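# Three arms stand an enclosure upright in a marked bay

## Task

Get the enclosure resting upright on its base inside the marked bay, never letting it spin quickly while you do so. The arms' fixed mounts (metres, heading in degrees counter-clockwise from +x) are: arm1 at x=-0.97 y=+0.32 z=+0.35 heading +0; arm2 at x=-0.96 y=-0.32 z=+0.36 heading +0; arm3 at x=+0.87 y=+0.00 z=+0.62 heading +178. Finish by opening the grippers and pulling the arms away. It only counts if the enclosure stays put by itself, without any arm supporting it.

## Robot and tools

Setup: three identical i2rt Big YAM arms, arm1, arm2 and arm3, each with six revolute joints, a two-finger gripper and a wrist camera. arm1 and arm2 sit on the -x side facing +x; arm3 sits on the +x side facing roughly -x (178 degrees). Besides the wrist cameras (arm1_cam_wrist, arm2_cam_wrist, arm3_cam_wrist) there are two fixed room cameras, cam_high and cam_low. A hand reaches roughly 1.0 m out from its joint 1 axis.

Frame: one shared scene frame, origin on the floor, +z up. The hand point is halfway between the fingertips; the hand's z axis runs along the fingers and the fingers close along its y axis. Joint 1 at 0 points an arm along its mount heading.

execute_actions: argument "actions" is a list holding either zero or one action. An action is an object keyed by robot name ("arm1", "arm2", "arm3"); each present robot gets a "joints" object mapping joint names to absolute target values (not offsets). Names and ranges: joint1_rad -2.879 to 2.879 (base yaw, positive = counter-clockwise seen from above); joint2_rad 0 to 3.141 (shoulder; 0 has the upper arm lying back, increasing lifts it up then forward); joint3_rad 0 to 3.019 (elbow; 0 is fully folded, increasing opens it); joint4_rad -1.692 to 1.57 (wrist pitch, positive tips fingers up); joint5_rad -1.57 to 1.57 (wrist sideways, positive to the arm's right); joint6_rad -2.094 to 2.094 (hand roll, positive clockwise viewed from behind the hand); gripper_m 0 to 0.093 (fingertip gap in metres). Angles are radians. You may name any subset of joints and robots; everything named starts together and can finish at different times, and no action exceeds 15 s. Omitted joints may keep driving toward an earlier target. Optional "cameras" lists which images to return (null, omitted or ["all"] = all; [] = none). An unknown key, unknown camera or out-of-range number rejects the whole call and nothing moves. An empty actions list just reports state and pictures. Results give each robot's state and images in the order of the "pictures" line.

wait: "seconds" 0 to 10; commands nothing, the scene keeps running, and it returns the same report as an empty action.

zoom_image: "camera" (one of the five names) and "region" [x0, y0, x1, y1] in pixels of that camera's most recent full image, origin top-left, at most 504 by 504.

finished_scene: "scene" integer; ends the current scene irreversibly once the last command has been held, and reports success. Call it only when the enclosure stands in the bay unaided and arms are clear. Replying with no tool call ends everything.

Reading results: joint_status tells how each commanded motion ended. Tolerances for arrival: joint1 ±0.045, joint2 ±0.14, joint3 ±0.09, joint4 ±0.055, joint5 ±0.03, joint6 ±0.035, gripper ±0.003. "off_target" = stopped short and possibly still pressing. "contact_stop" or "time_out" = target dropped, joint holds where it stopped, except a timed-out joint may keep a target (up to 0.375, 0.375, 0.113, 0.225, 0.075, 0.3 rad from its position for joints 1-6) and keep pushing; on_its_own lists such things, where "held at" is the held target, not the actual position. To relieve pushing, command the joint to its reported position. "joint command not followed" (with a "cause:" line) means a self/inter-arm clearance check blocked that arm's joint targets; grippers still act, the joints read "not_followed", and the arm may retry those targets later until given acceptable ones. Empty calls never show that line. A tiny change from the current position may produce no motion. Loaded joints sag.

Hazards: arms do not stop on contact and can push very hard. A forceful squeeze between two robots fails and ends the run, and a hard collision may too; no state line reports robot-robot contact, and the clearance check ignores fingers, gripper housings and wrist cameras and can be late. Objects touching robots are fine. Joints move at different speeds, so the hand can sweep a wide path between postures; stage big moves. Gripper force is about 50-62 N per pad, sometimes less. Sustained loads or pushing heat motors: a MOTOR HOT line appears at 85 °C; at 100 °C that arm goes limp and drops (OVER-TEMPERATURE FAULT, joints show "limit_stop_at_motor_heat"; resend targets afterward). Heat persists while you think, since the simulation keeps running and the robot holds its last command. Avoid drops, slips, slams, fast spinning of the enclosure, and anything leaving the work area or hitting the floor. Loose objects may occasionally get a brief push from outside. Robots do not wait on each other. If a result reports a stop, later motion calls in that same reply are skipped. Shorter robot motion time is better.

Each tool is called after ">>>" by a JSON object that holds its "fn" and its "kwargs".

## Session

>>> {"fn": "execute_actions", "kwargs": {"actions": []}}

Scene clock: 0.00 s.
Motor temperatures (°C, as the motors report them): arm1=[22 25 32 25 22 22] | arm2=[23 26 30 24 23 24] | arm3=[22 25 36 22 22 23]
arm1.joint_positions: joint1_rad=-0.411 joint2_rad=+0.424 joint3_rad=+1.312 joint4_rad=-1.403 joint5_rad=+0.184 joint6_rad=-0.057 gripper_m=+0.095
arm1.joint_status: not commanded
arm1.hand: x=-0.8350 y=+0.2326 z=+0.8744 quat_wxyz=(-0.469, -0.192, -0.840, +0.196) (m; scene frame)
arm2.joint_positions: joint1_rad=-0.381 joint2_rad=+0.611 joint3_rad=+1.444 joint4_rad=-1.202 joint5_rad=-0.286 joint6_rad=+0.133 gripper_m=+0.094
arm2.joint_status: not commanded
arm2.hand: x=-0.7388 y=-0.3649 z=+0.9578 quat_wxyz=(-0.574, -0.133, -0.807, -0.048) (m; scene frame)
arm3.joint_positions: joint1_rad=-0.210 joint2_rad=+0.537 joint3_rad=+1.325 joint4_rad=-1.420 joint5_rad=+0.111 joint6_rad=+0.237 gripper_m=+0.095
arm3.joint_status: not commanded
arm3.hand: x=+0.6769 y=+0.0688 z=+1.1288 quat_wxyz=(-0.050, +0.861, -0.237, -0.447) (m; scene frame)
pictures: arm1_cam_wrist, arm2_cam_wrist, arm3_cam_wrist, cam_high, cam_low
Images, in order (width x height): arm1_cam_wrist 504x504, arm2_cam_wrist 504x504, arm3_cam_wrist 504x504, cam_high 504x504, cam_low 504x504.

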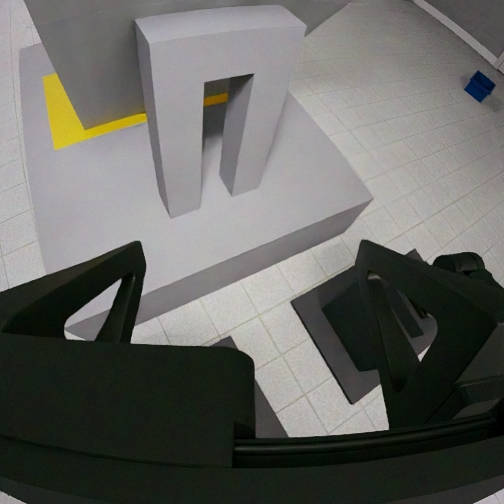

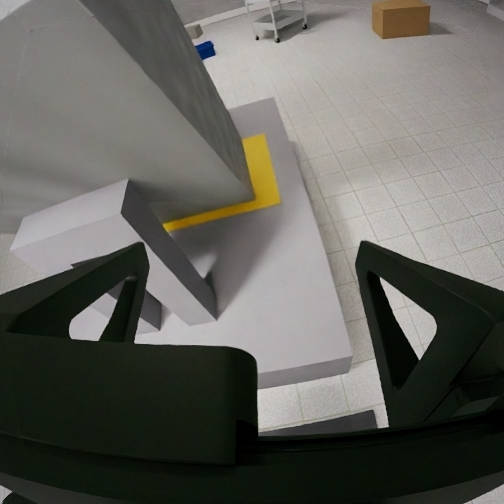

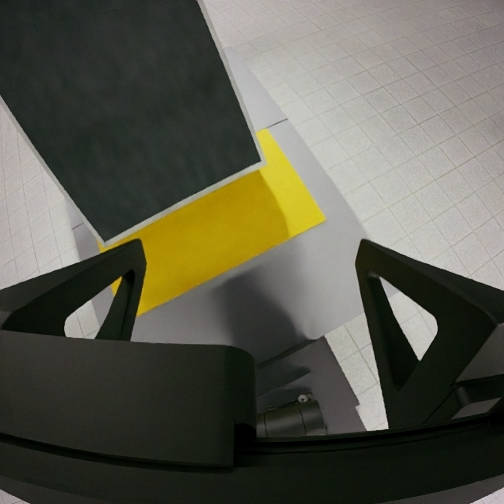

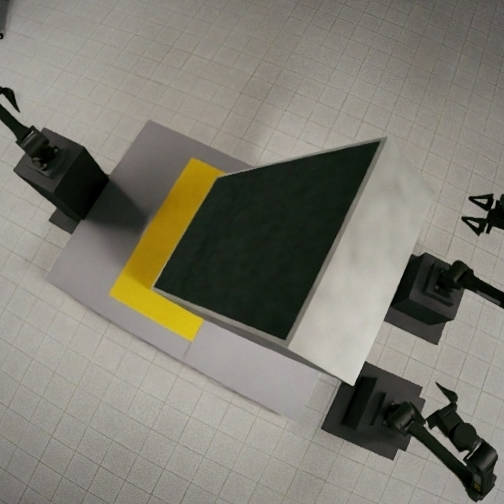

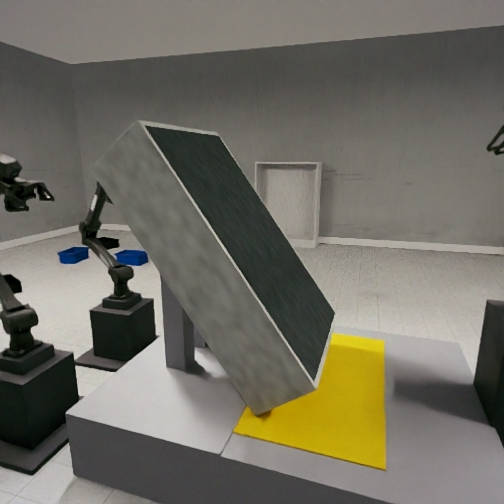

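>>> {"fn": "zoom_image", "kwargs": {"camera": "cam_low", "region": [0, 110, 252, 362]}}

>>> {"fn": "zoom_image", "kwargs": {"camera": "cam_low", "region": [180, 290, 400, 500]}}

Region (0, 110, 252, 362) of cam_low's 504x504 image, scaled by 2.000, with more detail than that image has.

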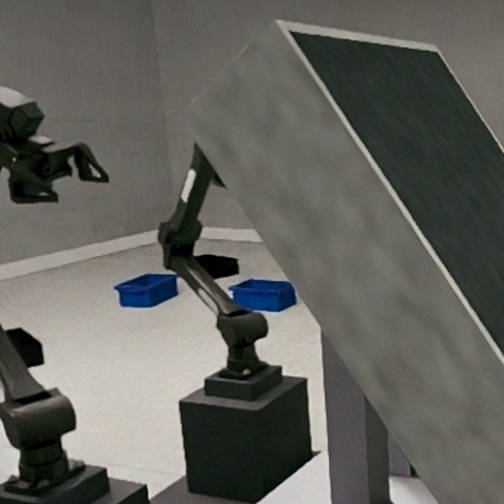

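Region (180, 290, 400, 500) of cam_low's 504x504 image, scaled by 2.291, with more detail than that image has; it fills the top 481 rows of this view, and the rest is white.

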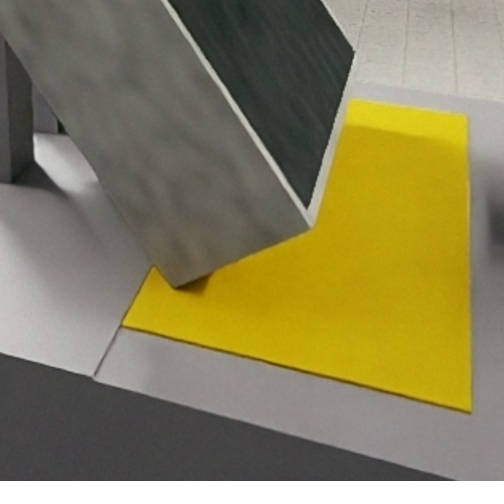

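>>> {"fn": "execute_actions", "kwargs": {"actions": [{"arm1":{"joints":{"joint1_rad":-0.24,"joint2_rad":0.83,"joint3_rad":0.98,"joint4_rad":0.51,"joint5_rad":0,"joint6_rad":0,"gripper_m":0}},"arm2":{"joints":{"joint1_rad":0.22,"joint2_rad":0.83,"joint3_rad":0.98,"joint4_rad":0.51,"joint5_rad":0,"joint6_rad":0,"gripper_m":0}},"arm3":{"joints":{"joint1_rad":0.06,"joint2_rad":2.14,"joint3_rad":2.24,"joint4_rad":-0.04,"joint5_rad":0,"joint6_rad":0,"gripper_m":0}}}]}}

Scene clock: 48.77 s.
Motor temperatures (°C, as the motors report them): arm1=[22 25 35 25 22 22] | arm2=[23 26 33 24 23 24] | arm3=[22 25 40 22 22 23]
arm1.joint_positions: joint1_rad=-0.245 joint2_rad=+0.840 joint3_rad=+0.956 joint4_rad=+0.486 joint5_rad=+0.002 joint6_rad=-0.011 gripper_m=+0.001
arm1.joint_status: all done
arm1.hand: x=-0.5756 y=+0.2287 z=+0.9895 quat_wxyz=(-0.877, -0.051, -0.464, +0.112) (m; scene frame)
arm2.joint_positions: joint1_rad=+0.220 joint2_rad=+0.824 joint3_rad=+0.956 joint4_rad=+0.492 joint5_rad=-0.003 joint6_rad=+0.012 gripper_m=+0.000
arm2.joint_status: all done
arm2.hand: x=-0.5869 y=-0.2390 z=+1.0089 quat_wxyz=(-0.887, +0.046, -0.449, -0.102) (m; scene frame)
arm3.joint_positions: joint1_rad=+0.053 joint2_rad=+2.137 joint3_rad=+2.199 joint4_rad=-0.055 joint5_rad=+0.002 joint6_rad=+0.012 gripper_m=+0.001
arm3.joint_status: all done
arm3.hand: x=-0.0443 y=-0.0153 z=+1.0535 quat_wxyz=(+0.012, +0.708, +0.001, -0.707) (m; scene frame)
pictures: arm1_cam_wrist, arm2_cam_wrist, arm3_cam_wrist, cam_high, cam_low
Images, in order (width x height): arm1_cam_wrist 504x504, arm2_cam_wrist 504x504, arm3_cam_wrist 504x504, cam_high 504x504, cam_low 504x504.

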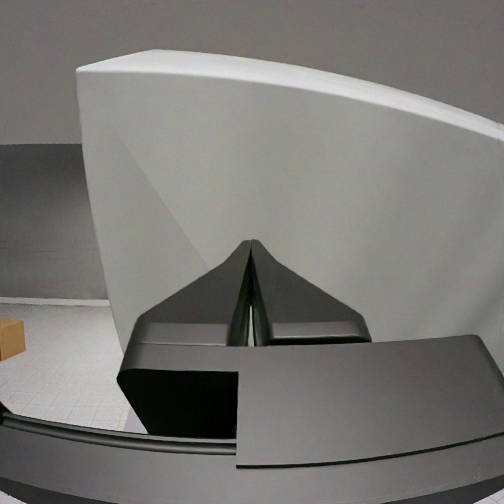

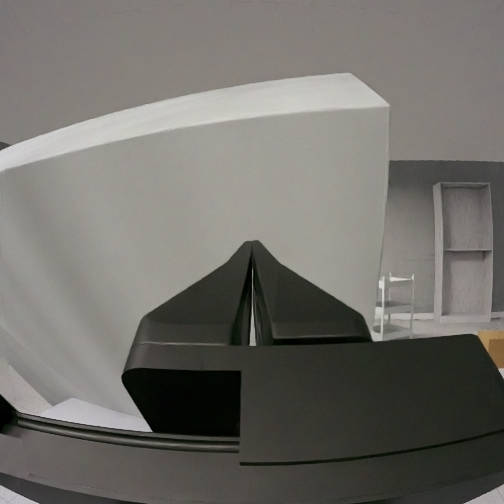

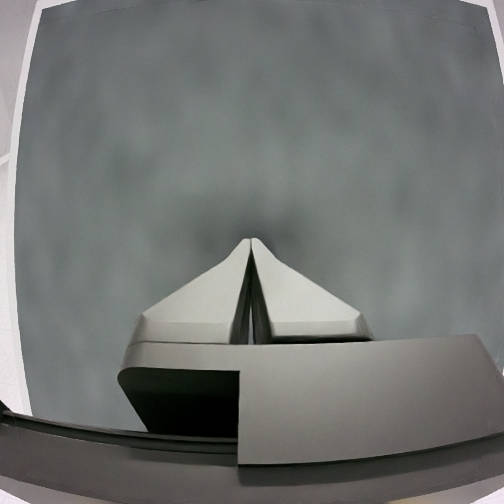

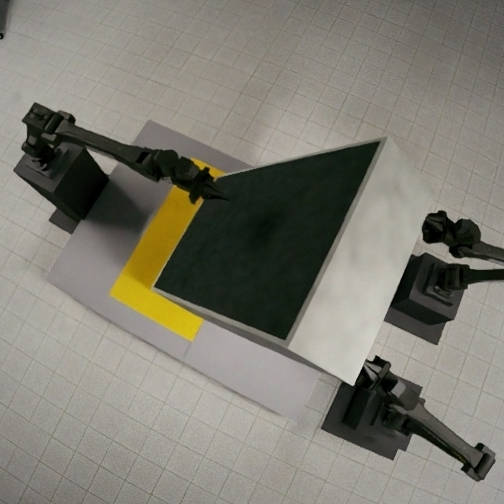

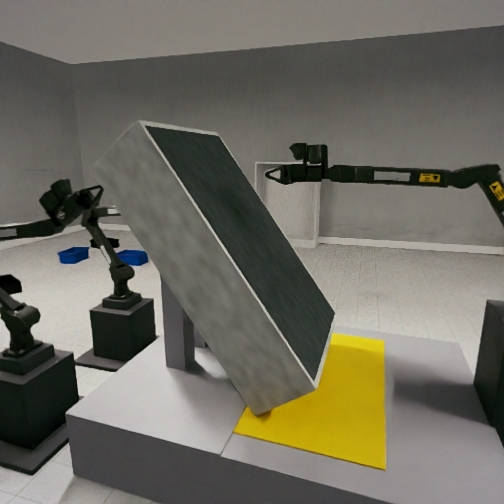

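>>> {"fn": "zoom_image", "kwargs": {"camera": "cam_low", "region": [40, 140, 160, 260]}}

Region (40, 140, 160, 260) of cam_low's 504x504 image, scaled by 4.200, with more detail than that image has.

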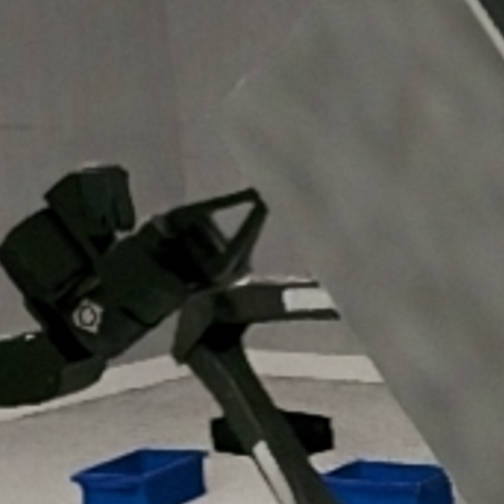

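>>> {"fn": "execute_actions", "kwargs": {"actions": [{"arm1":{"joints":{"joint2_rad":0.94,"joint3_rad":1.14,"joint4_rad":0.45}},"arm2":{"joints":{"joint2_rad":0.94,"joint3_rad":1.12,"joint4_rad":0.45}}}], "cameras": ["cam_low"]}}

Scene clock: 67.17 s.
Motor temperatures (°C, as the motors report them): arm1=[22 25 37 25 22 22] | arm2=[23 26 34 24 23 24] | arm3=[22 27 42 22 22 23]
arm1.joint_positions: joint1_rad=-0.245 joint2_rad=+0.942 joint3_rad=+1.055 joint4_rad=+0.461 joint5_rad=+0.003 joint6_rad=-0.011 gripper_m=+0.001
arm1.joint_status: all done
arm1.hand: x=-0.5385 y=+0.2197 z=+1.0015 quat_wxyz=(-0.870, -0.052, -0.476, +0.112) (m; scene frame)
arm2.joint_positions: joint1_rad=+0.220 joint2_rad=+0.930 joint3_rad=+1.041 joint4_rad=+0.451 joint5_rad=-0.005 joint6_rad=+0.012 gripper_m=+0.000
arm2.joint_status: all done
arm2.hand: x=-0.5431 y=-0.2291 z=+1.0086 quat_wxyz=(-0.872, +0.050, -0.476, -0.101) (m; scene frame)
arm3.joint_positions: joint1_rad=+0.053 joint2_rad=+2.137 joint3_rad=+2.199 joint4_rad=-0.055 joint5_rad=+0.002 joint6_rad=+0.012 gripper_m=+0.001
arm3.joint_status: not commanded
arm3.hand: x=-0.0443 y=-0.0153 z=+1.0535 quat_wxyz=(+0.012, +0.708, +0.001, -0.707) (m; scene frame)
pictures: cam_low
Images, in order (width x height): cam_low 504x504.

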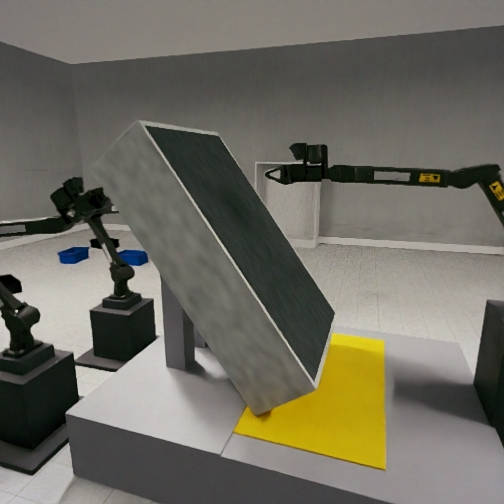

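>>> {"fn": "execute_actions", "kwargs": {"actions": [{"arm1":{"joints":{"joint2_rad":1.09,"joint3_rad":1.24,"joint4_rad":0.39}},"arm2":{"joints":{"joint2_rad":1.08,"joint3_rad":1.22,"joint4_rad":0.39}}}], "cameras": []}}

>>> {"fn": "execute_actions", "kwargs": {"actions": [{"arm1":{"joints":{"joint2_rad":1.19,"joint3_rad":1.38,"joint4_rad":0.32}},"arm2":{"joints":{"joint2_rad":1.18,"joint3_rad":1.36,"joint4_rad":0.32}}}], "cameras": ["cam_low"]}}

Scene clock: 79.20 s.
Motor temperatures (°C, as the motors report them): arm1=[22 25 41 25 22 22] | arm2=[23 26 37 24 23 24] | arm3=[22 28 43 22 22 23]
arm1.joint_positions: joint1_rad=-0.241 joint2_rad=+1.022 joint3_rad=+1.155 joint4_rad=+0.413 joint5_rad=+0.000 joint6_rad=-0.009 gripper_m=+0.001
arm1.joint_status: all done
arm1.hand: x=-0.5080 y=+0.2145 z=+1.0157 quat_wxyz=(-0.864, -0.052, -0.488, +0.108) (m; scene frame)
arm2.joint_positions: joint1_rad=+0.219 joint2_rad=+1.012 joint3_rad=+1.140 joint4_rad=+0.403 joint5_rad=-0.004 joint6_rad=+0.011 gripper_m=+0.000
arm2.joint_status: all done
arm2.hand: x=-0.5120 y=-0.2227 z=+1.0219 quat_wxyz=(-0.865, +0.051, -0.489, -0.099) (m; scene frame)
arm3.joint_positions: joint1_rad=+0.053 joint2_rad=+2.137 joint3_rad=+2.199 joint4_rad=-0.055 joint5_rad=+0.002 joint6_rad=+0.012 gripper_m=+0.001
arm3.joint_status: not commanded
arm3.hand: x=-0.0443 y=-0.0153 z=+1.0535 quat_wxyz=(+0.012, +0.708, +0.001, -0.707) (m; scene frame)
pictures: none
No camera images: the call's "cameras" was empty. Leave "cameras" out to get every camera's image.

Scene clock: 80.17 s.
Motor temperatures (°C, as the motors report them): arm1=[22 25 42 25 22 22] | arm2=[23 26 37 24 23 24] | arm3=[22 28 43 22 22 23]
arm1.joint_positions: joint1_rad=-0.237 joint2_rad=+1.143 joint3_rad=+1.308 joint4_rad=+0.342 joint5_rad=+0.002 joint6_rad=-0.009 gripper_m=+0.001
arm1.joint_status: all done
arm1.hand: x=-0.4615 y=+0.2054 z=+1.0335 quat_wxyz=(-0.855, -0.054, -0.506, +0.106) (m; scene frame)
arm2.joint_positions: joint1_rad=+0.219 joint2_rad=+1.135 joint3_rad=+1.293 joint4_rad=+0.333 joint5_rad=-0.005 joint6_rad=+0.011 gripper_m=+0.000
arm2.joint_status: all done
arm2.hand: x=-0.4654 y=-0.2124 z=+1.0403 quat_wxyz=(-0.855, +0.053, -0.506, -0.098) (m; scene frame)
arm3.joint_positions: joint1_rad=+0.053 joint2_rad=+2.137 joint3_rad=+2.199 joint4_rad=-0.055 joint5_rad=+0.002 joint6_rad=+0.012 gripper_m=+0.001
arm3.joint_status: not commanded
arm3.hand: x=-0.0443 y=-0.0153 z=+1.0535 quat_wxyz=(+0.012, +0.708, +0.001, -0.707) (m; scene frame)
pictures: cam_low
Images, in order (width x height): cam_low 504x504.

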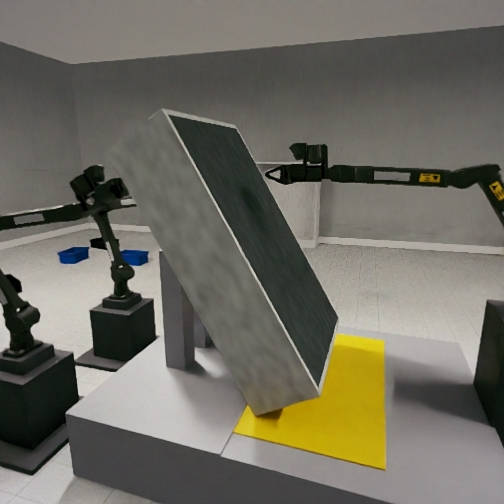

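>>> {"fn": "execute_actions", "kwargs": {"actions": [{"arm1":{"joints":{"joint2_rad":1.29,"joint3_rad":1.52,"joint4_rad":0.24}},"arm2":{"joints":{"joint2_rad":1.28,"joint3_rad":1.50,"joint4_rad":0.24}}}], "cameras": []}}

>>> {"fn": "execute_actions", "kwargs": {"actions": [{"arm1":{"joints":{"joint2_rad":1.39,"joint3_rad":1.66,"joint4_rad":0.165}},"arm2":{"joints":{"joint2_rad":1.38,"joint3_rad":1.64,"joint4_rad":0.165}}}], "cameras": ["cam_low"]}}

Scene clock: 90.80 s.
Motor temperatures (°C, as the motors report them): arm1=[22 25 43 25 22 22] | arm2=[23 26 38 24 23 24] | arm3=[22 28 43 22 22 23]
arm1.joint_positions: joint1_rad=-0.237 joint2_rad=+1.248 joint3_rad=+1.450 joint4_rad=+0.260 joint5_rad=+0.001 joint6_rad=-0.009 gripper_m=+0.001
arm1.joint_status: all done
arm1.hand: x=-0.4200 y=+0.1961 z=+1.0452 quat_wxyz=(-0.843, -0.055, -0.525, +0.104) (m; scene frame)
arm2.joint_positions: joint1_rad=+0.219 joint2_rad=+1.241 joint3_rad=+1.438 joint4_rad=+0.251 joint5_rad=-0.004 joint6_rad=+0.011 gripper_m=+0.000
arm2.joint_status: all done
arm2.hand: x=-0.4245 y=-0.2036 z=+1.0542 quat_wxyz=(-0.844, +0.055, -0.525, -0.097) (m; scene frame)
arm3.joint_positions: joint1_rad=+0.053 joint2_rad=+2.137 joint3_rad=+2.199 joint4_rad=-0.055 joint5_rad=+0.002 joint6_rad=+0.012 gripper_m=+0.001
arm3.joint_status: not commanded
arm3.hand: x=-0.0443 y=-0.0153 z=+1.0535 quat_wxyz=(+0.012, +0.708, +0.001, -0.707) (m; scene frame)
pictures: none
No camera images: the call's "cameras" was empty. Leave "cameras" out to get every camera's image.

Scene clock: 91.77 s.
Motor temperatures (°C, as the motors report them): arm1=[22 25 43 25 22 22] | arm2=[23 26 38 24 23 24] | arm3=[22 28 43 22 22 23]
arm1.joint_positions: joint1_rad=-0.237 joint2_rad=+1.358 joint3_rad=+1.594 joint4_rad=+0.182 joint5_rad=+0.000 joint6_rad=-0.009 gripper_m=+0.001
arm1.joint_status: all done
arm1.hand: x=-0.3775 y=+0.1862 z=+1.0520 quat_wxyz=(-0.831, -0.057, -0.543, +0.103) (m; scene frame)
arm2.joint_positions: joint1_rad=+0.220 joint2_rad=+1.351 joint3_rad=+1.583 joint4_rad=+0.173 joint5_rad=-0.004 joint6_rad=+0.011 gripper_m=+0.000
arm2.joint_status: all done
arm2.hand: x=-0.3819 y=-0.1941 z=+1.0621 quat_wxyz=(-0.832, +0.056, -0.543, -0.096) (m; scene frame)
arm3.joint_positions: joint1_rad=+0.053 joint2_rad=+2.137 joint3_rad=+2.199 joint4_rad=-0.055 joint5_rad=+0.002 joint6_rad=+0.012 gripper_m=+0.001
arm3.joint_status: not commanded
arm3.hand: x=-0.0443 y=-0.0153 z=+1.0535 quat_wxyz=(+0.012, +0.708, +0.001, -0.707) (m; scene frame)
pictures: cam_low
Images, in order (width x height): cam_low 504x504.

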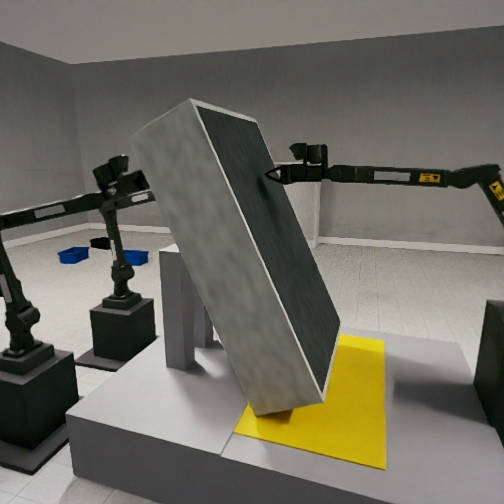

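>>> {"fn": "execute_actions", "kwargs": {"actions": [{"arm1":{"joints":{"joint2_rad":1.48,"joint3_rad":1.78,"joint4_rad":0.11}},"arm2":{"joints":{"joint2_rad":1.47,"joint3_rad":1.76,"joint4_rad":0.11}}}], "cameras": ["cam_low","arm3_cam_wrist"]}}

Scene clock: 98.53 s.
Motor temperatures (°C, as the motors report them): arm1=[22 25 43 25 22 22] | arm2=[23 26 38 24 23 24] | arm3=[22 29 44 22 22 23]
arm1.joint_positions: joint1_rad=-0.237 joint2_rad=+1.450 joint3_rad=+1.714 joint4_rad=+0.124 joint5_rad=+0.000 joint6_rad=-0.009 gripper_m=+0.001
arm1.joint_status: all done
arm1.hand: x=-0.3429 y=+0.1781 z=+1.0554 quat_wxyz=(-0.823, -0.059, -0.555, +0.102) (m; scene frame)
arm2.joint_positions: joint1_rad=+0.220 joint2_rad=+1.444 joint3_rad=+1.704 joint4_rad=+0.116 joint5_rad=-0.004 joint6_rad=+0.011 gripper_m=+0.000
arm2.joint_status: all done
arm2.hand: x=-0.3468 y=-0.1863 z=+1.0661 quat_wxyz=(-0.824, +0.058, -0.555, -0.095) (m; scene frame)
arm3.joint_positions: joint1_rad=+0.053 joint2_rad=+2.135 joint3_rad=+2.200 joint4_rad=-0.053 joint5_rad=+0.001 joint6_rad=+0.012 gripper_m=+0.001
arm3.joint_status: not commanded
arm3.hand: x=-0.0437 y=-0.0153 z=+1.0563 quat_wxyz=(+0.012, +0.706, +0.001, -0.708) (m; scene frame)
pictures: arm3_cam_wrist, cam_low
Images, in order (width x height): arm3_cam_wrist 504x504, cam_low 504x504.

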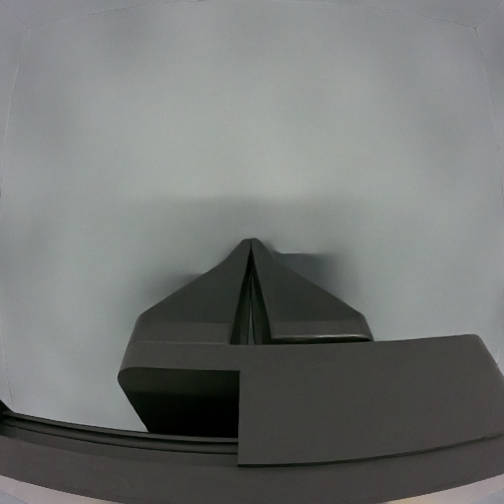

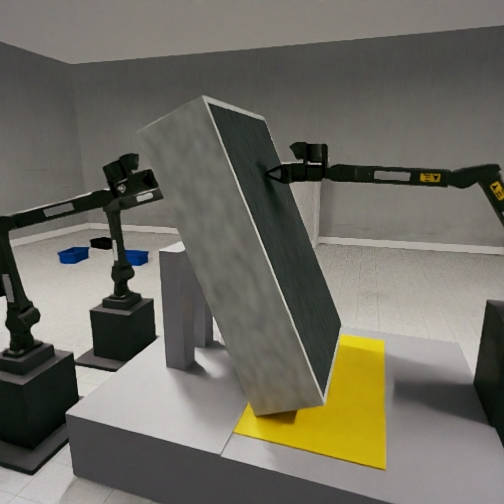

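>>> {"fn": "execute_actions", "kwargs": {"actions": [{"arm1":{"joints":{"joint2_rad":1.58,"joint3_rad":1.91,"joint4_rad":0.08}},"arm2":{"joints":{"joint2_rad":1.57,"joint3_rad":1.89,"joint4_rad":0.08}},"arm3":{"joints":{"joint2_rad":2.015,"joint3_rad":2.065,"joint4_rad":-0.05}}}], "cameras": ["cam_low"]}}

>>> {"fn": "execute_actions", "kwargs": {"actions": [{"arm1":{"joints":{"joint2_rad":1.70,"joint3_rad":2.035,"joint4_rad":0.08}},"arm2":{"joints":{"joint2_rad":1.69,"joint3_rad":2.015,"joint4_rad":0.08}},"arm3":{"joints":{"joint2_rad":1.93,"joint3_rad":2.0,"joint4_rad":-0.08}}}], "cameras": ["cam_low"]}}

Scene clock: 119.70 s.
Motor temperatures (°C, as the motors report them): arm1=[22 26 44 25 22 22] | arm2=[23 26 38 24 23 24] | arm3=[22 29 44 22 22 23]
arm1.joint_positions: joint1_rad=-0.237 joint2_rad=+1.572 joint3_rad=+1.844 joint4_rad=+0.089 joint5_rad=-0.001 joint6_rad=-0.009 gripper_m=+0.001
arm1.joint_status: all done
arm1.hand: x=-0.2960 y=+0.1673 z=+1.0465 quat_wxyz=(-0.816, -0.059, -0.566, +0.100) (m; scene frame)
arm2.joint_positions: joint1_rad=+0.221 joint2_rad=+1.568 joint3_rad=+1.835 joint4_rad=+0.081 joint5_rad=-0.002 joint6_rad=+0.011 gripper_m=+0.000
arm2.joint_status: all done
arm2.hand: x=-0.2991 y=-0.1758 z=+1.0579 quat_wxyz=(-0.817, +0.058, -0.566, -0.094) (m; scene frame)
arm3.joint_positions: joint1_rad=+0.053 joint2_rad=+2.021 joint3_rad=+2.070 joint4_rad=-0.053 joint5_rad=+0.001 joint6_rad=+0.012 gripper_m=+0.001
arm3.joint_status: all done
arm3.hand: x=-0.0101 y=-0.0146 z=+1.0746 quat_wxyz=(+0.012, +0.711, +0.001, -0.703) (m; scene frame)
pictures: cam_low
Images, in order (width x height): cam_low 504x504.

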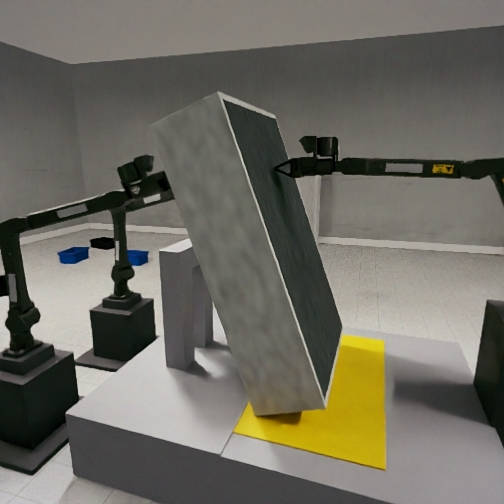

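Scene clock: 121.03 s.
Motor temperatures (°C, as the motors report them): arm1=[22 26 44 25 22 22] | arm2=[23 26 38 24 23 24] | arm3=[22 29 44 22 22 23]
arm1.joint_positions: joint1_rad=-0.237 joint2_rad=+1.699 joint3_rad=+1.967 joint4_rad=+0.084 joint5_rad=-0.003 joint6_rad=-0.009 gripper_m=+0.001
arm1.joint_status: all done
arm1.hand: x=-0.2489 y=+0.1564 z=+1.0315 quat_wxyz=(-0.814, -0.059, -0.570, +0.100) (m; scene frame)
arm2.joint_positions: joint1_rad=+0.221 joint2_rad=+1.698 joint3_rad=+1.959 joint4_rad=+0.074 joint5_rad=-0.003 joint6_rad=+0.011 gripper_m=+0.000
arm2.joint_status: all done
arm2.hand: x=-0.2499 y=-0.1646 z=+1.0414 quat_wxyz=(-0.813, +0.059, -0.571, -0.094) (m; scene frame)
arm3.joint_positions: joint1_rad=+0.053 joint2_rad=+1.922 joint3_rad=+1.996 joint4_rad=-0.076 joint5_rad=+0.001 joint6_rad=+0.012 gripper_m=+0.001
arm3.joint_status: all done
arm3.hand: x=+0.0222 y=-0.0139 z=+1.1061 quat_wxyz=(+0.012, +0.710, +0.001, -0.704) (m; scene frame)
pictures: cam_low
Images, in order (width x height): cam_low 504x504.

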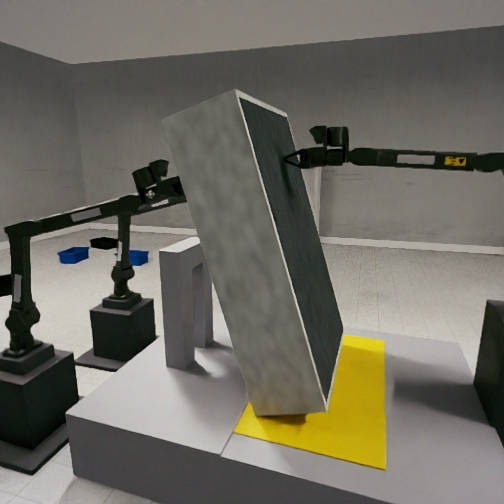

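>>> {"fn": "execute_actions", "kwargs": {"actions": [{"arm1":{"joints":{"joint2_rad":1.77,"joint3_rad":2.10}},"arm2":{"joints":{"joint2_rad":1.76,"joint3_rad":2.08}},"arm3":{"joints":{"joint2_rad":1.865,"joint3_rad":1.93,"joint4_rad":-0.09}}}], "cameras": ["cam_low"]}}

Scene clock: 129.33 s.
Motor temperatures (°C, as the motors report them): arm1=[22 26 44 25 22 22] | arm2=[23 27 38 24 23 24] | arm3=[22 29 43 22 22 23]
arm1.joint_positions: joint1_rad=-0.237 joint2_rad=+1.760 joint3_rad=+2.028 joint4_rad=+0.084 joint5_rad=-0.002 joint6_rad=-0.009 gripper_m=+0.001
arm1.joint_status: all done
arm1.hand: x=-0.2272 y=+0.1511 z=+1.0233 quat_wxyz=(-0.813, -0.059, -0.570, +0.100) (m; scene frame)
arm2.joint_positions: joint1_rad=+0.221 joint2_rad=+1.759 joint3_rad=+2.019 joint4_rad=+0.074 joint5_rad=-0.003 joint6_rad=+0.011 gripper_m=+0.000
arm2.joint_status: all done
arm2.hand: x=-0.2276 y=-0.1598 z=+1.0327 quat_wxyz=(-0.813, +0.059, -0.572, -0.094) (m; scene frame)
arm3.joint_positions: joint1_rad=+0.053 joint2_rad=+1.859 joint3_rad=+1.934 joint4_rad=-0.083 joint5_rad=+0.001 joint6_rad=+0.012 gripper_m=+0.001
arm3.joint_status: all done
arm3.hand: x=+0.0433 y=-0.0138 z=+1.1161 quat_wxyz=(+0.012, +0.713, +0.001, -0.701) (m; scene frame)
pictures: cam_low
Images, in order (width x height): cam_low 504x504.

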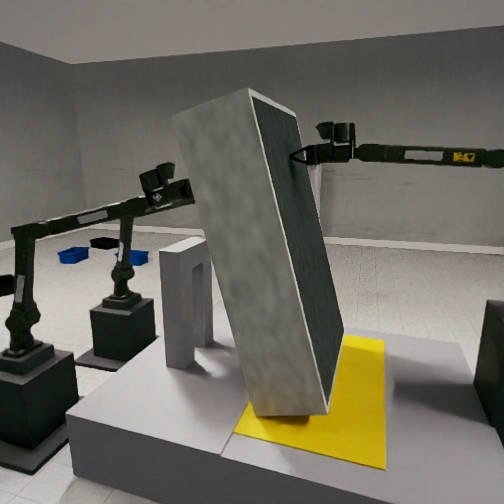

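>>> {"fn": "execute_actions", "kwargs": {"actions": [{"arm1":{"joints":{"joint2_rad":1.85,"joint3_rad":2.17}},"arm2":{"joints":{"joint2_rad":1.84,"joint3_rad":2.15}},"arm3":{"joints":{"joint2_rad":1.79,"joint3_rad":1.85,"joint4_rad":-0.09}}}], "cameras": ["cam_low"]}}

Scene clock: 140.57 s.
Motor temperatures (°C, as the motors report them): arm1=[22 27 45 25 22 22] | arm2=[23 27 39 24 23 24] | arm3=[22 28 42 22 22 23]
arm1.joint_positions: joint1_rad=-0.237 joint2_rad=+1.845 joint3_rad=+2.103 joint4_rad=+0.084 joint5_rad=-0.002 joint6_rad=-0.009 gripper_m=+0.001
arm1.joint_status: all done
arm1.hand: x=-0.1961 y=+0.1437 z=+1.0039 quat_wxyz=(-0.810, -0.060, -0.574, +0.099) (m; scene frame)
arm2.joint_positions: joint1_rad=+0.221 joint2_rad=+1.846 joint3_rad=+2.094 joint4_rad=+0.074 joint5_rad=-0.003 joint6_rad=+0.011 gripper_m=+0.000
arm2.joint_status: all done
arm2.hand: x=-0.1956 y=-0.1527 z=+1.0127 quat_wxyz=(-0.809, +0.060, -0.577, -0.093) (m; scene frame)
arm3.joint_positions: joint1_rad=+0.054 joint2_rad=+1.751 joint3_rad=+1.849 joint4_rad=-0.086 joint5_rad=+0.001 joint6_rad=+0.012 gripper_m=+0.001
arm3.joint_status: all done
arm3.hand: x=+0.0818 y=-0.0135 z=+1.1468 quat_wxyz=(+0.013, +0.706, +0.001, -0.708) (m; scene frame)
pictures: cam_low
Images, in order (width x height): cam_low 504x504.

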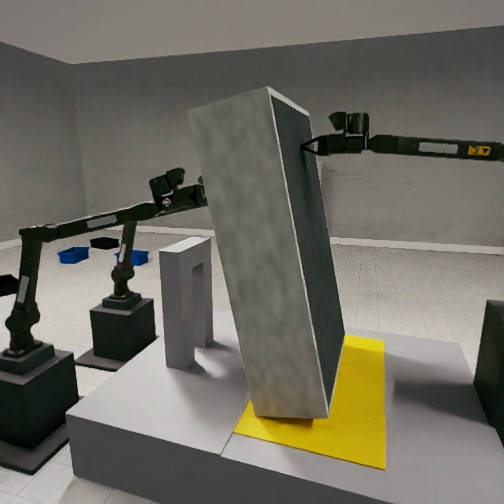

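>>> {"fn": "execute_actions", "kwargs": {"actions": [{"arm1":{"joints":{"joint2_rad":1.74,"joint3_rad":2.0}},"arm2":{"joints":{"joint2_rad":1.74,"joint3_rad":2.0}},"arm3":{"joints":{"joint2_rad":1.725,"joint3_rad":1.735,"joint4_rad":-0.05}}}], "cameras": []}}

>>> {"fn": "execute_actions", "kwargs": {"actions": [{"arm1":{"joints":{"joint2_rad":1.63,"joint3_rad":1.89}},"arm2":{"joints":{"joint2_rad":1.63,"joint3_rad":1.89}},"arm3":{"joints":{"joint2_rad":1.66,"joint3_rad":1.625,"joint4_rad":-0.025}}}], "cameras": []}}

>>> {"fn": "execute_actions", "kwargs": {"actions": [{"arm1":{"joints":{"joint2_rad":1.52,"joint3_rad":1.78}},"arm2":{"joints":{"joint2_rad":1.52,"joint3_rad":1.78}},"arm3":{"joints":{"joint2_rad":1.60,"joint3_rad":1.525,"joint4_rad":0.0}}}], "cameras": ["cam_low"]}}

Scene clock: 157.93 s.
Motor temperatures (°C, as the motors report them): arm1=[22 28 45 25 22 22] | arm2=[23 28 39 24 23 24] | arm3=[22 28 42 22 22 23]
arm1.joint_positions: joint1_rad=-0.237 joint2_rad=+1.762 joint3_rad=+2.009 joint4_rad=+0.084 joint5_rad=-0.002 joint6_rad=-0.009 gripper_m=+0.001
arm1.joint_status: all done
arm1.hand: x=-0.2228 y=+0.1500 z=+1.0103 quat_wxyz=(-0.807, -0.060, -0.579, +0.099) (m; scene frame)
arm2.joint_positions: joint1_rad=+0.221 joint2_rad=+1.749 joint3_rad=+2.000 joint4_rad=+0.074 joint5_rad=-0.003 joint6_rad=+0.011 gripper_m=+0.000
arm2.joint_status: all done
arm2.hand: x=-0.2296 y=-0.1602 z=+1.0288 quat_wxyz=(-0.810, +0.060, -0.576, -0.094) (m; scene frame)
arm3.joint_positions: joint1_rad=+0.056 joint2_rad=+1.660 joint3_rad=+1.727 joint4_rad=-0.060 joint5_rad=+0.000 joint6_rad=+0.012 gripper_m=+0.001
arm3.joint_status: all done
arm3.hand: x=+0.1143 y=-0.0147 z=+1.1452 quat_wxyz=(+0.014, +0.707, +0.002, -0.707) (m; scene frame)
pictures: none
No camera images: the call's "cameras" was empty. Leave "cameras" out to get every camera's image.

Scene clock: 158.90 s.
Motor temperatures (°C, as the motors report them): arm1=[22 28 45 25 22 22] | arm2=[23 28 38 24 23 24] | arm3=[22 28 42 22 22 23]
arm1.joint_positions: joint1_rad=-0.237 joint2_rad=+1.645 joint3_rad=+1.896 joint4_rad=+0.084 joint5_rad=-0.002 joint6_rad=-0.009 gripper_m=+0.001
arm1.joint_status: all done
arm1.hand: x=-0.2648 y=+0.1600 z=+1.0262 quat_wxyz=(-0.808, -0.060, -0.577, +0.099) (m; scene frame)
arm2.joint_positions: joint1_rad=+0.221 joint2_rad=+1.637 joint3_rad=+1.886 joint4_rad=+0.074 joint5_rad=-0.003 joint6_rad=+0.011 gripper_m=+0.000
arm2.joint_status: all done
arm2.hand: x=-0.2695 y=-0.1690 z=+1.0397 quat_wxyz=(-0.809, +0.060, -0.577, -0.093) (m; scene frame)
arm3.joint_positions: joint1_rad=+0.058 joint2_rad=+1.568 joint3_rad=+1.607 joint4_rad=-0.044 joint5_rad=-0.001 joint6_rad=+0.012 gripper_m=+0.001
arm3.joint_status: all done
arm3.hand: x=+0.1482 y=-0.0155 z=+1.1391 quat_wxyz=(+0.015, +0.712, +0.004, -0.702) (m; scene frame)
pictures: none
No camera images: the call's "cameras" was empty. Leave "cameras" out to get every camera's image.

Scene clock: 159.87 s.
Motor temperatures (°C, as the motors report them): arm1=[22 28 44 25 22 22] | arm2=[23 28 38 24 23 24] | arm3=[22 27 42 22 22 23]
arm1.joint_positions: joint1_rad=-0.237 joint2_rad=+1.535 joint3_rad=+1.786 joint4_rad=+0.084 joint5_rad=-0.002 joint6_rad=-0.009 gripper_m=+0.001
arm1.joint_status: all done
arm1.hand: x=-0.3055 y=+0.1696 z=+1.0351 quat_wxyz=(-0.809, -0.060, -0.577, +0.099) (m; scene frame)
arm2.joint_positions: joint1_rad=+0.221 joint2_rad=+1.526 joint3_rad=+1.777 joint4_rad=+0.074 joint5_rad=-0.003 joint6_rad=+0.011 gripper_m=+0.000
arm2.joint_status: all done
arm2.hand: x=-0.3110 y=-0.1781 z=+1.0484 quat_wxyz=(-0.810, +0.060, -0.576, -0.094) (m; scene frame)
arm3.joint_positions: joint1_rad=+0.060 joint2_rad=+1.490 joint3_rad=+1.503 joint4_rad=-0.020 joint5_rad=-0.002 joint6_rad=+0.012 gripper_m=+0.001
arm3.joint_status: all done
arm3.hand: x=+0.1780 y=-0.0162 z=+1.1336 quat_wxyz=(+0.016, +0.712, +0.005, -0.702) (m; scene frame)
pictures: cam_low
Images, in order (width x height): cam_low 504x504.

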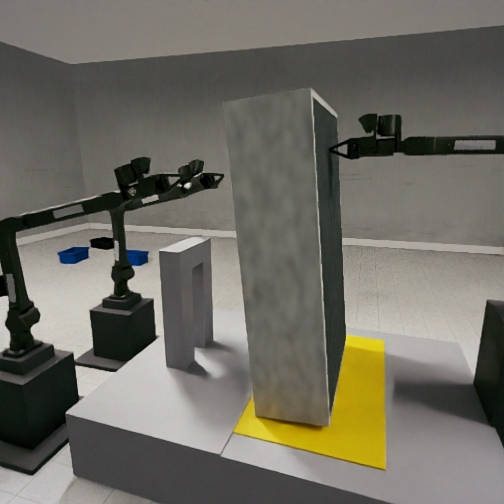

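>>> {"fn": "execute_actions", "kwargs": {"actions": [{"arm1":{"joints":{"joint2_rad":1.41,"joint3_rad":1.67}},"arm2":{"joints":{"joint2_rad":1.41,"joint3_rad":1.67}},"arm3":{"joints":{"joint2_rad":1.545,"joint3_rad":1.435,"joint4_rad":0.02}}}], "cameras": []}}

>>> {"fn": "execute_actions", "kwargs": {"actions": [{"arm1":{"joints":{"joint2_rad":1.30,"joint3_rad":1.56}},"arm2":{"joints":{"joint2_rad":1.30,"joint3_rad":1.56}},"arm3":{"joints":{"joint2_rad":1.495,"joint3_rad":1.355,"joint4_rad":0.035}}}], "cameras": []}}

>>> {"fn": "execute_actions", "kwargs": {"actions": [{"arm1":{"joints":{"joint2_rad":1.20,"joint3_rad":1.46}},"arm2":{"joints":{"joint2_rad":1.20,"joint3_rad":1.46}},"arm3":{"joints":{"joint2_rad":1.455,"joint3_rad":1.295,"joint4_rad":0.05}}}], "cameras": ["cam_low"]}}

Scene clock: 177.13 s.
Motor temperatures (°C, as the motors report them): arm1=[22 28 41 25 22 22] | arm2=[23 28 36 24 23 24] | arm3=[22 26 43 22 22 23]
arm1.joint_positions: joint1_rad=-0.237 joint2_rad=+1.422 joint3_rad=+1.676 joint4_rad=+0.084 joint5_rad=-0.002 joint6_rad=-0.009 gripper_m=+0.001
arm1.joint_status: all done
arm1.hand: x=-0.3482 y=+0.1797 z=+1.0405 quat_wxyz=(-0.809, -0.060, -0.576, +0.099) (m; scene frame)
arm2.joint_positions: joint1_rad=+0.221 joint2_rad=+1.414 joint3_rad=+1.666 joint4_rad=+0.074 joint5_rad=-0.003 joint6_rad=+0.011 gripper_m=+0.000
arm2.joint_status: all done
arm2.hand: x=-0.3533 y=-0.1874 z=+1.0521 quat_wxyz=(-0.810, +0.060, -0.575, -0.094) (m; scene frame)
arm3.joint_positions: joint1_rad=+0.062 joint2_rad=+1.417 joint3_rad=+1.410 joint4_rad=-0.001 joint5_rad=-0.003 joint6_rad=+0.012 gripper_m=+0.001
arm3.joint_status: all done
arm3.hand: x=+0.2060 y=-0.0172 z=+1.1273 quat_wxyz=(+0.017, +0.713, +0.006, -0.701) (m; scene frame)
pictures: none
No camera images: the call's "cameras" was empty. Leave "cameras" out to get every camera's image.

Scene clock: 178.07 s.
Motor temperatures (°C, as the motors report them): arm1=[22 28 41 25 22 22] | arm2=[23 28 36 24 23 24] | arm3=[22 26 43 22 22 23]
arm1.joint_positions: joint1_rad=-0.237 joint2_rad=+1.311 joint3_rad=+1.565 joint4_rad=+0.084 joint5_rad=-0.002 joint6_rad=-0.009 gripper_m=+0.001
arm1.joint_status: all done
arm1.hand: x=-0.3897 y=+0.1895 z=+1.0397 quat_wxyz=(-0.809, -0.060, -0.576, +0.099) (m; scene frame)
arm2.joint_positions: joint1_rad=+0.221 joint2_rad=+1.303 joint3_rad=+1.556 joint4_rad=+0.074 joint5_rad=-0.003 joint6_rad=+0.011 gripper_m=+0.000
arm2.joint_status: all done
arm2.hand: x=-0.3951 y=-0.1966 z=+1.0506 quat_wxyz=(-0.811, +0.059, -0.575, -0.094) (m; scene frame)
arm3.joint_positions: joint1_rad=+0.064 joint2_rad=+1.352 joint3_rad=+1.328 joint4_rad=+0.015 joint5_rad=-0.004 joint6_rad=+0.011 gripper_m=+0.001
arm3.joint_status: joint2_rad off_target (ended at +1.352, target +1.495); the others done
arm3.hand: x=+0.2311 y=-0.0179 z=+1.1207 quat_wxyz=(+0.018, +0.713, +0.007, -0.701) (m; scene frame)
pictures: none
No camera images: the call's "cameras" was empty. Leave "cameras" out to get every camera's image.

Scene clock: 178.97 s.
Motor temperatures (°C, as the motors report them): arm1=[22 28 40 25 22 22] | arm2=[23 28 36 24 23 24] | arm3=[22 26 43 22 22 23]
arm1.joint_positions: joint1_rad=-0.237 joint2_rad=+1.210 joint3_rad=+1.465 joint4_rad=+0.084 joint5_rad=-0.002 joint6_rad=-0.009 gripper_m=+0.001
arm1.joint_status: all done
arm1.hand: x=-0.4273 y=+0.1983 z=+1.0349 quat_wxyz=(-0.810, -0.060, -0.576, +0.099) (m; scene frame)
arm2.joint_positions: joint1_rad=+0.221 joint2_rad=+1.203 joint3_rad=+1.455 joint4_rad=+0.074 joint5_rad=-0.003 joint6_rad=+0.011 gripper_m=+0.000
arm2.joint_status: all done
arm2.hand: x=-0.4318 y=-0.2046 z=+1.0442 quat_wxyz=(-0.810, +0.060, -0.575, -0.094) (m; scene frame)
arm3.joint_positions: joint1_rad=+0.066 joint2_rad=+1.306 joint3_rad=+1.272 joint4_rad=+0.027 joint5_rad=-0.005 joint6_rad=+0.011 gripper_m=+0.001
arm3.joint_status: joint2_rad off_target (ended at +1.306, target +1.455); the others done
arm3.hand: x=+0.2489 y=-0.0184 z=+1.1160 quat_wxyz=(+0.018, +0.712, +0.008, -0.702) (m; scene frame)
pictures: cam_low
Images, in order (width x height): cam_low 504x504.

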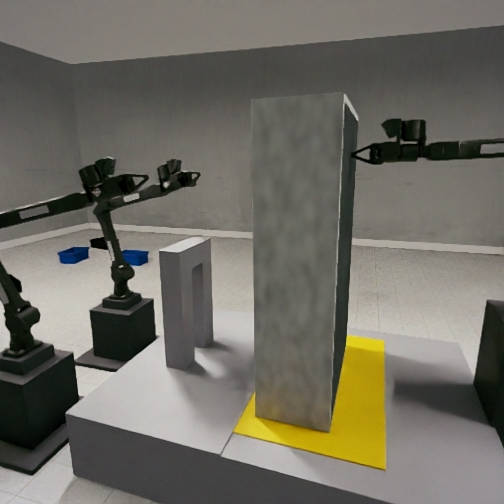

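>>> {"fn": "execute_actions", "kwargs": {"actions": [{"arm3":{"joints":{"joint2_rad":1.41,"joint3_rad":1.245,"joint4_rad":0.06}}}], "cameras": ["cam_low"]}}

Scene clock: 185.67 s.
Motor temperatures (°C, as the motors report them): arm1=[22 27 40 25 22 22] | arm2=[23 27 36 24 23 24] | arm3=[22 26 43 22 22 23]
arm1.joint_positions: joint1_rad=-0.237 joint2_rad=+1.210 joint3_rad=+1.465 joint4_rad=+0.084 joint5_rad=-0.002 joint6_rad=-0.009 gripper_m=+0.001
arm1.joint_status: not commanded
arm1.hand: x=-0.4273 y=+0.1983 z=+1.0349 quat_wxyz=(-0.810, -0.060, -0.576, +0.099) (m; scene frame)
arm2.joint_positions: joint1_rad=+0.221 joint2_rad=+1.203 joint3_rad=+1.455 joint4_rad=+0.074 joint5_rad=-0.003 joint6_rad=+0.011 gripper_m=+0.000
arm2.joint_status: not commanded
arm2.hand: x=-0.4318 y=-0.2046 z=+1.0442 quat_wxyz=(-0.810, +0.060, -0.575, -0.094) (m; scene frame)
arm3.joint_positions: joint1_rad=+0.067 joint2_rad=+1.276 joint3_rad=+1.230 joint4_rad=+0.051 joint5_rad=-0.006 joint6_rad=+0.011 gripper_m=+0.001
arm3.joint_status: all done
arm3.hand: x=+0.2606 y=-0.0188 z=+1.1131 quat_wxyz=(+0.019, +0.708, +0.009, -0.706) (m; scene frame)
pictures: cam_low
Images, in order (width x height): cam_low 504x504.

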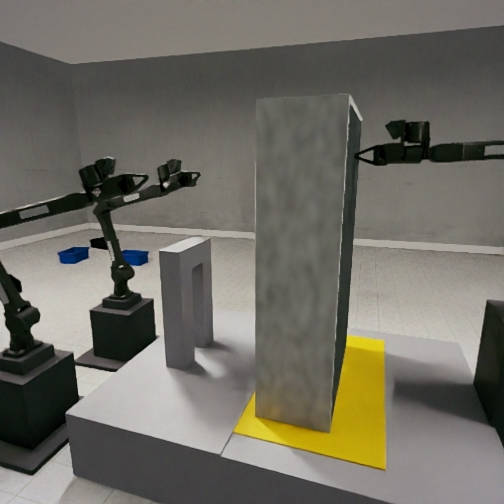

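Lag dropped, so it has landed. Retreating.

>>> {"fn": "execute_actions", "kwargs": {"actions": [{"arm1":{"joints":{"joint2_rad":0.7,"joint3_rad":1.1,"joint4_rad":-0.4}},"arm2":{"joints":{"joint2_rad":0.7,"joint3_rad":1.1,"joint4_rad":-0.4}},"arm3":{"joints":{"joint2_rad":0.65,"joint3_rad":1.1,"joint4_rad":-0.4}}}], "cameras": ["cam_low","cam_high"]}}

Scene clock: 195.80 s.
Motor temperatures (°C, as the motors report them): arm1=[22 27 39 25 22 22] | arm2=[23 27 36 24 23 24] | arm3=[22 26 43 22 22 23]
arm1.joint_positions: joint1_rad=-0.237 joint2_rad=+0.692 joint3_rad=+1.108 joint4_rad=-0.387 joint5_rad=-0.002 joint6_rad=-0.009 gripper_m=+0.001
arm1.joint_status: all done
arm1.hand: x=-0.6071 y=+0.2397 z=+0.9341 quat_wxyz=(-0.711, -0.074, -0.694, +0.088) (m; scene frame)
arm2.joint_positions: joint1_rad=+0.221 joint2_rad=+0.700 joint3_rad=+1.098 joint4_rad=-0.394 joint5_rad=-0.003 joint6_rad=+0.011 gripper_m=+0.000
arm2.joint_status: all done
arm2.hand: x=-0.6049 y=-0.2424 z=+0.9355 quat_wxyz=(-0.708, +0.072, -0.698, -0.082) (m; scene frame)
arm3.joint_positions: joint1_rad=+0.067 joint2_rad=+0.654 joint3_rad=+1.076 joint4_rad=-0.393 joint5_rad=-0.002 joint6_rad=+0.010 gripper_m=+0.001
arm3.joint_status: all done
arm3.hand: x=+0.5071 y=-0.0095 z=+1.1973 quat_wxyz=(+0.018, +0.700, +0.007, -0.714) (m; scene frame)
pictures: cam_high, cam_low
Images, in order (width x height): cam_high 504x504, cam_low 504x504.

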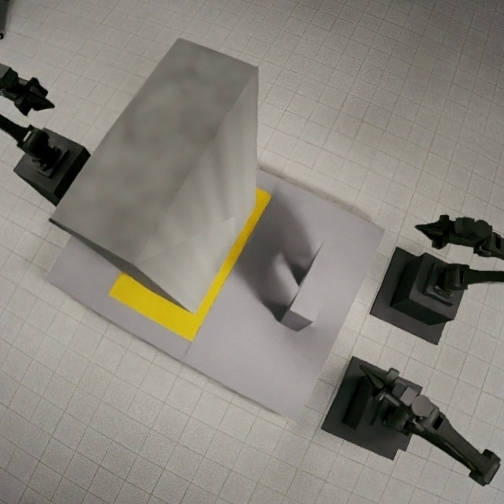

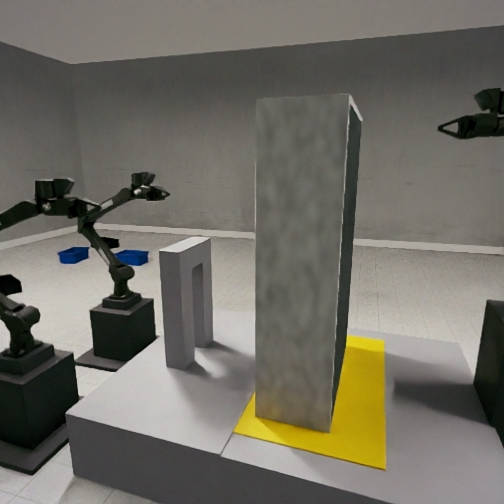

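>>> {"fn": "finished_scene", "kwargs": {"scene": 2}}

The scene is finished: the task was done.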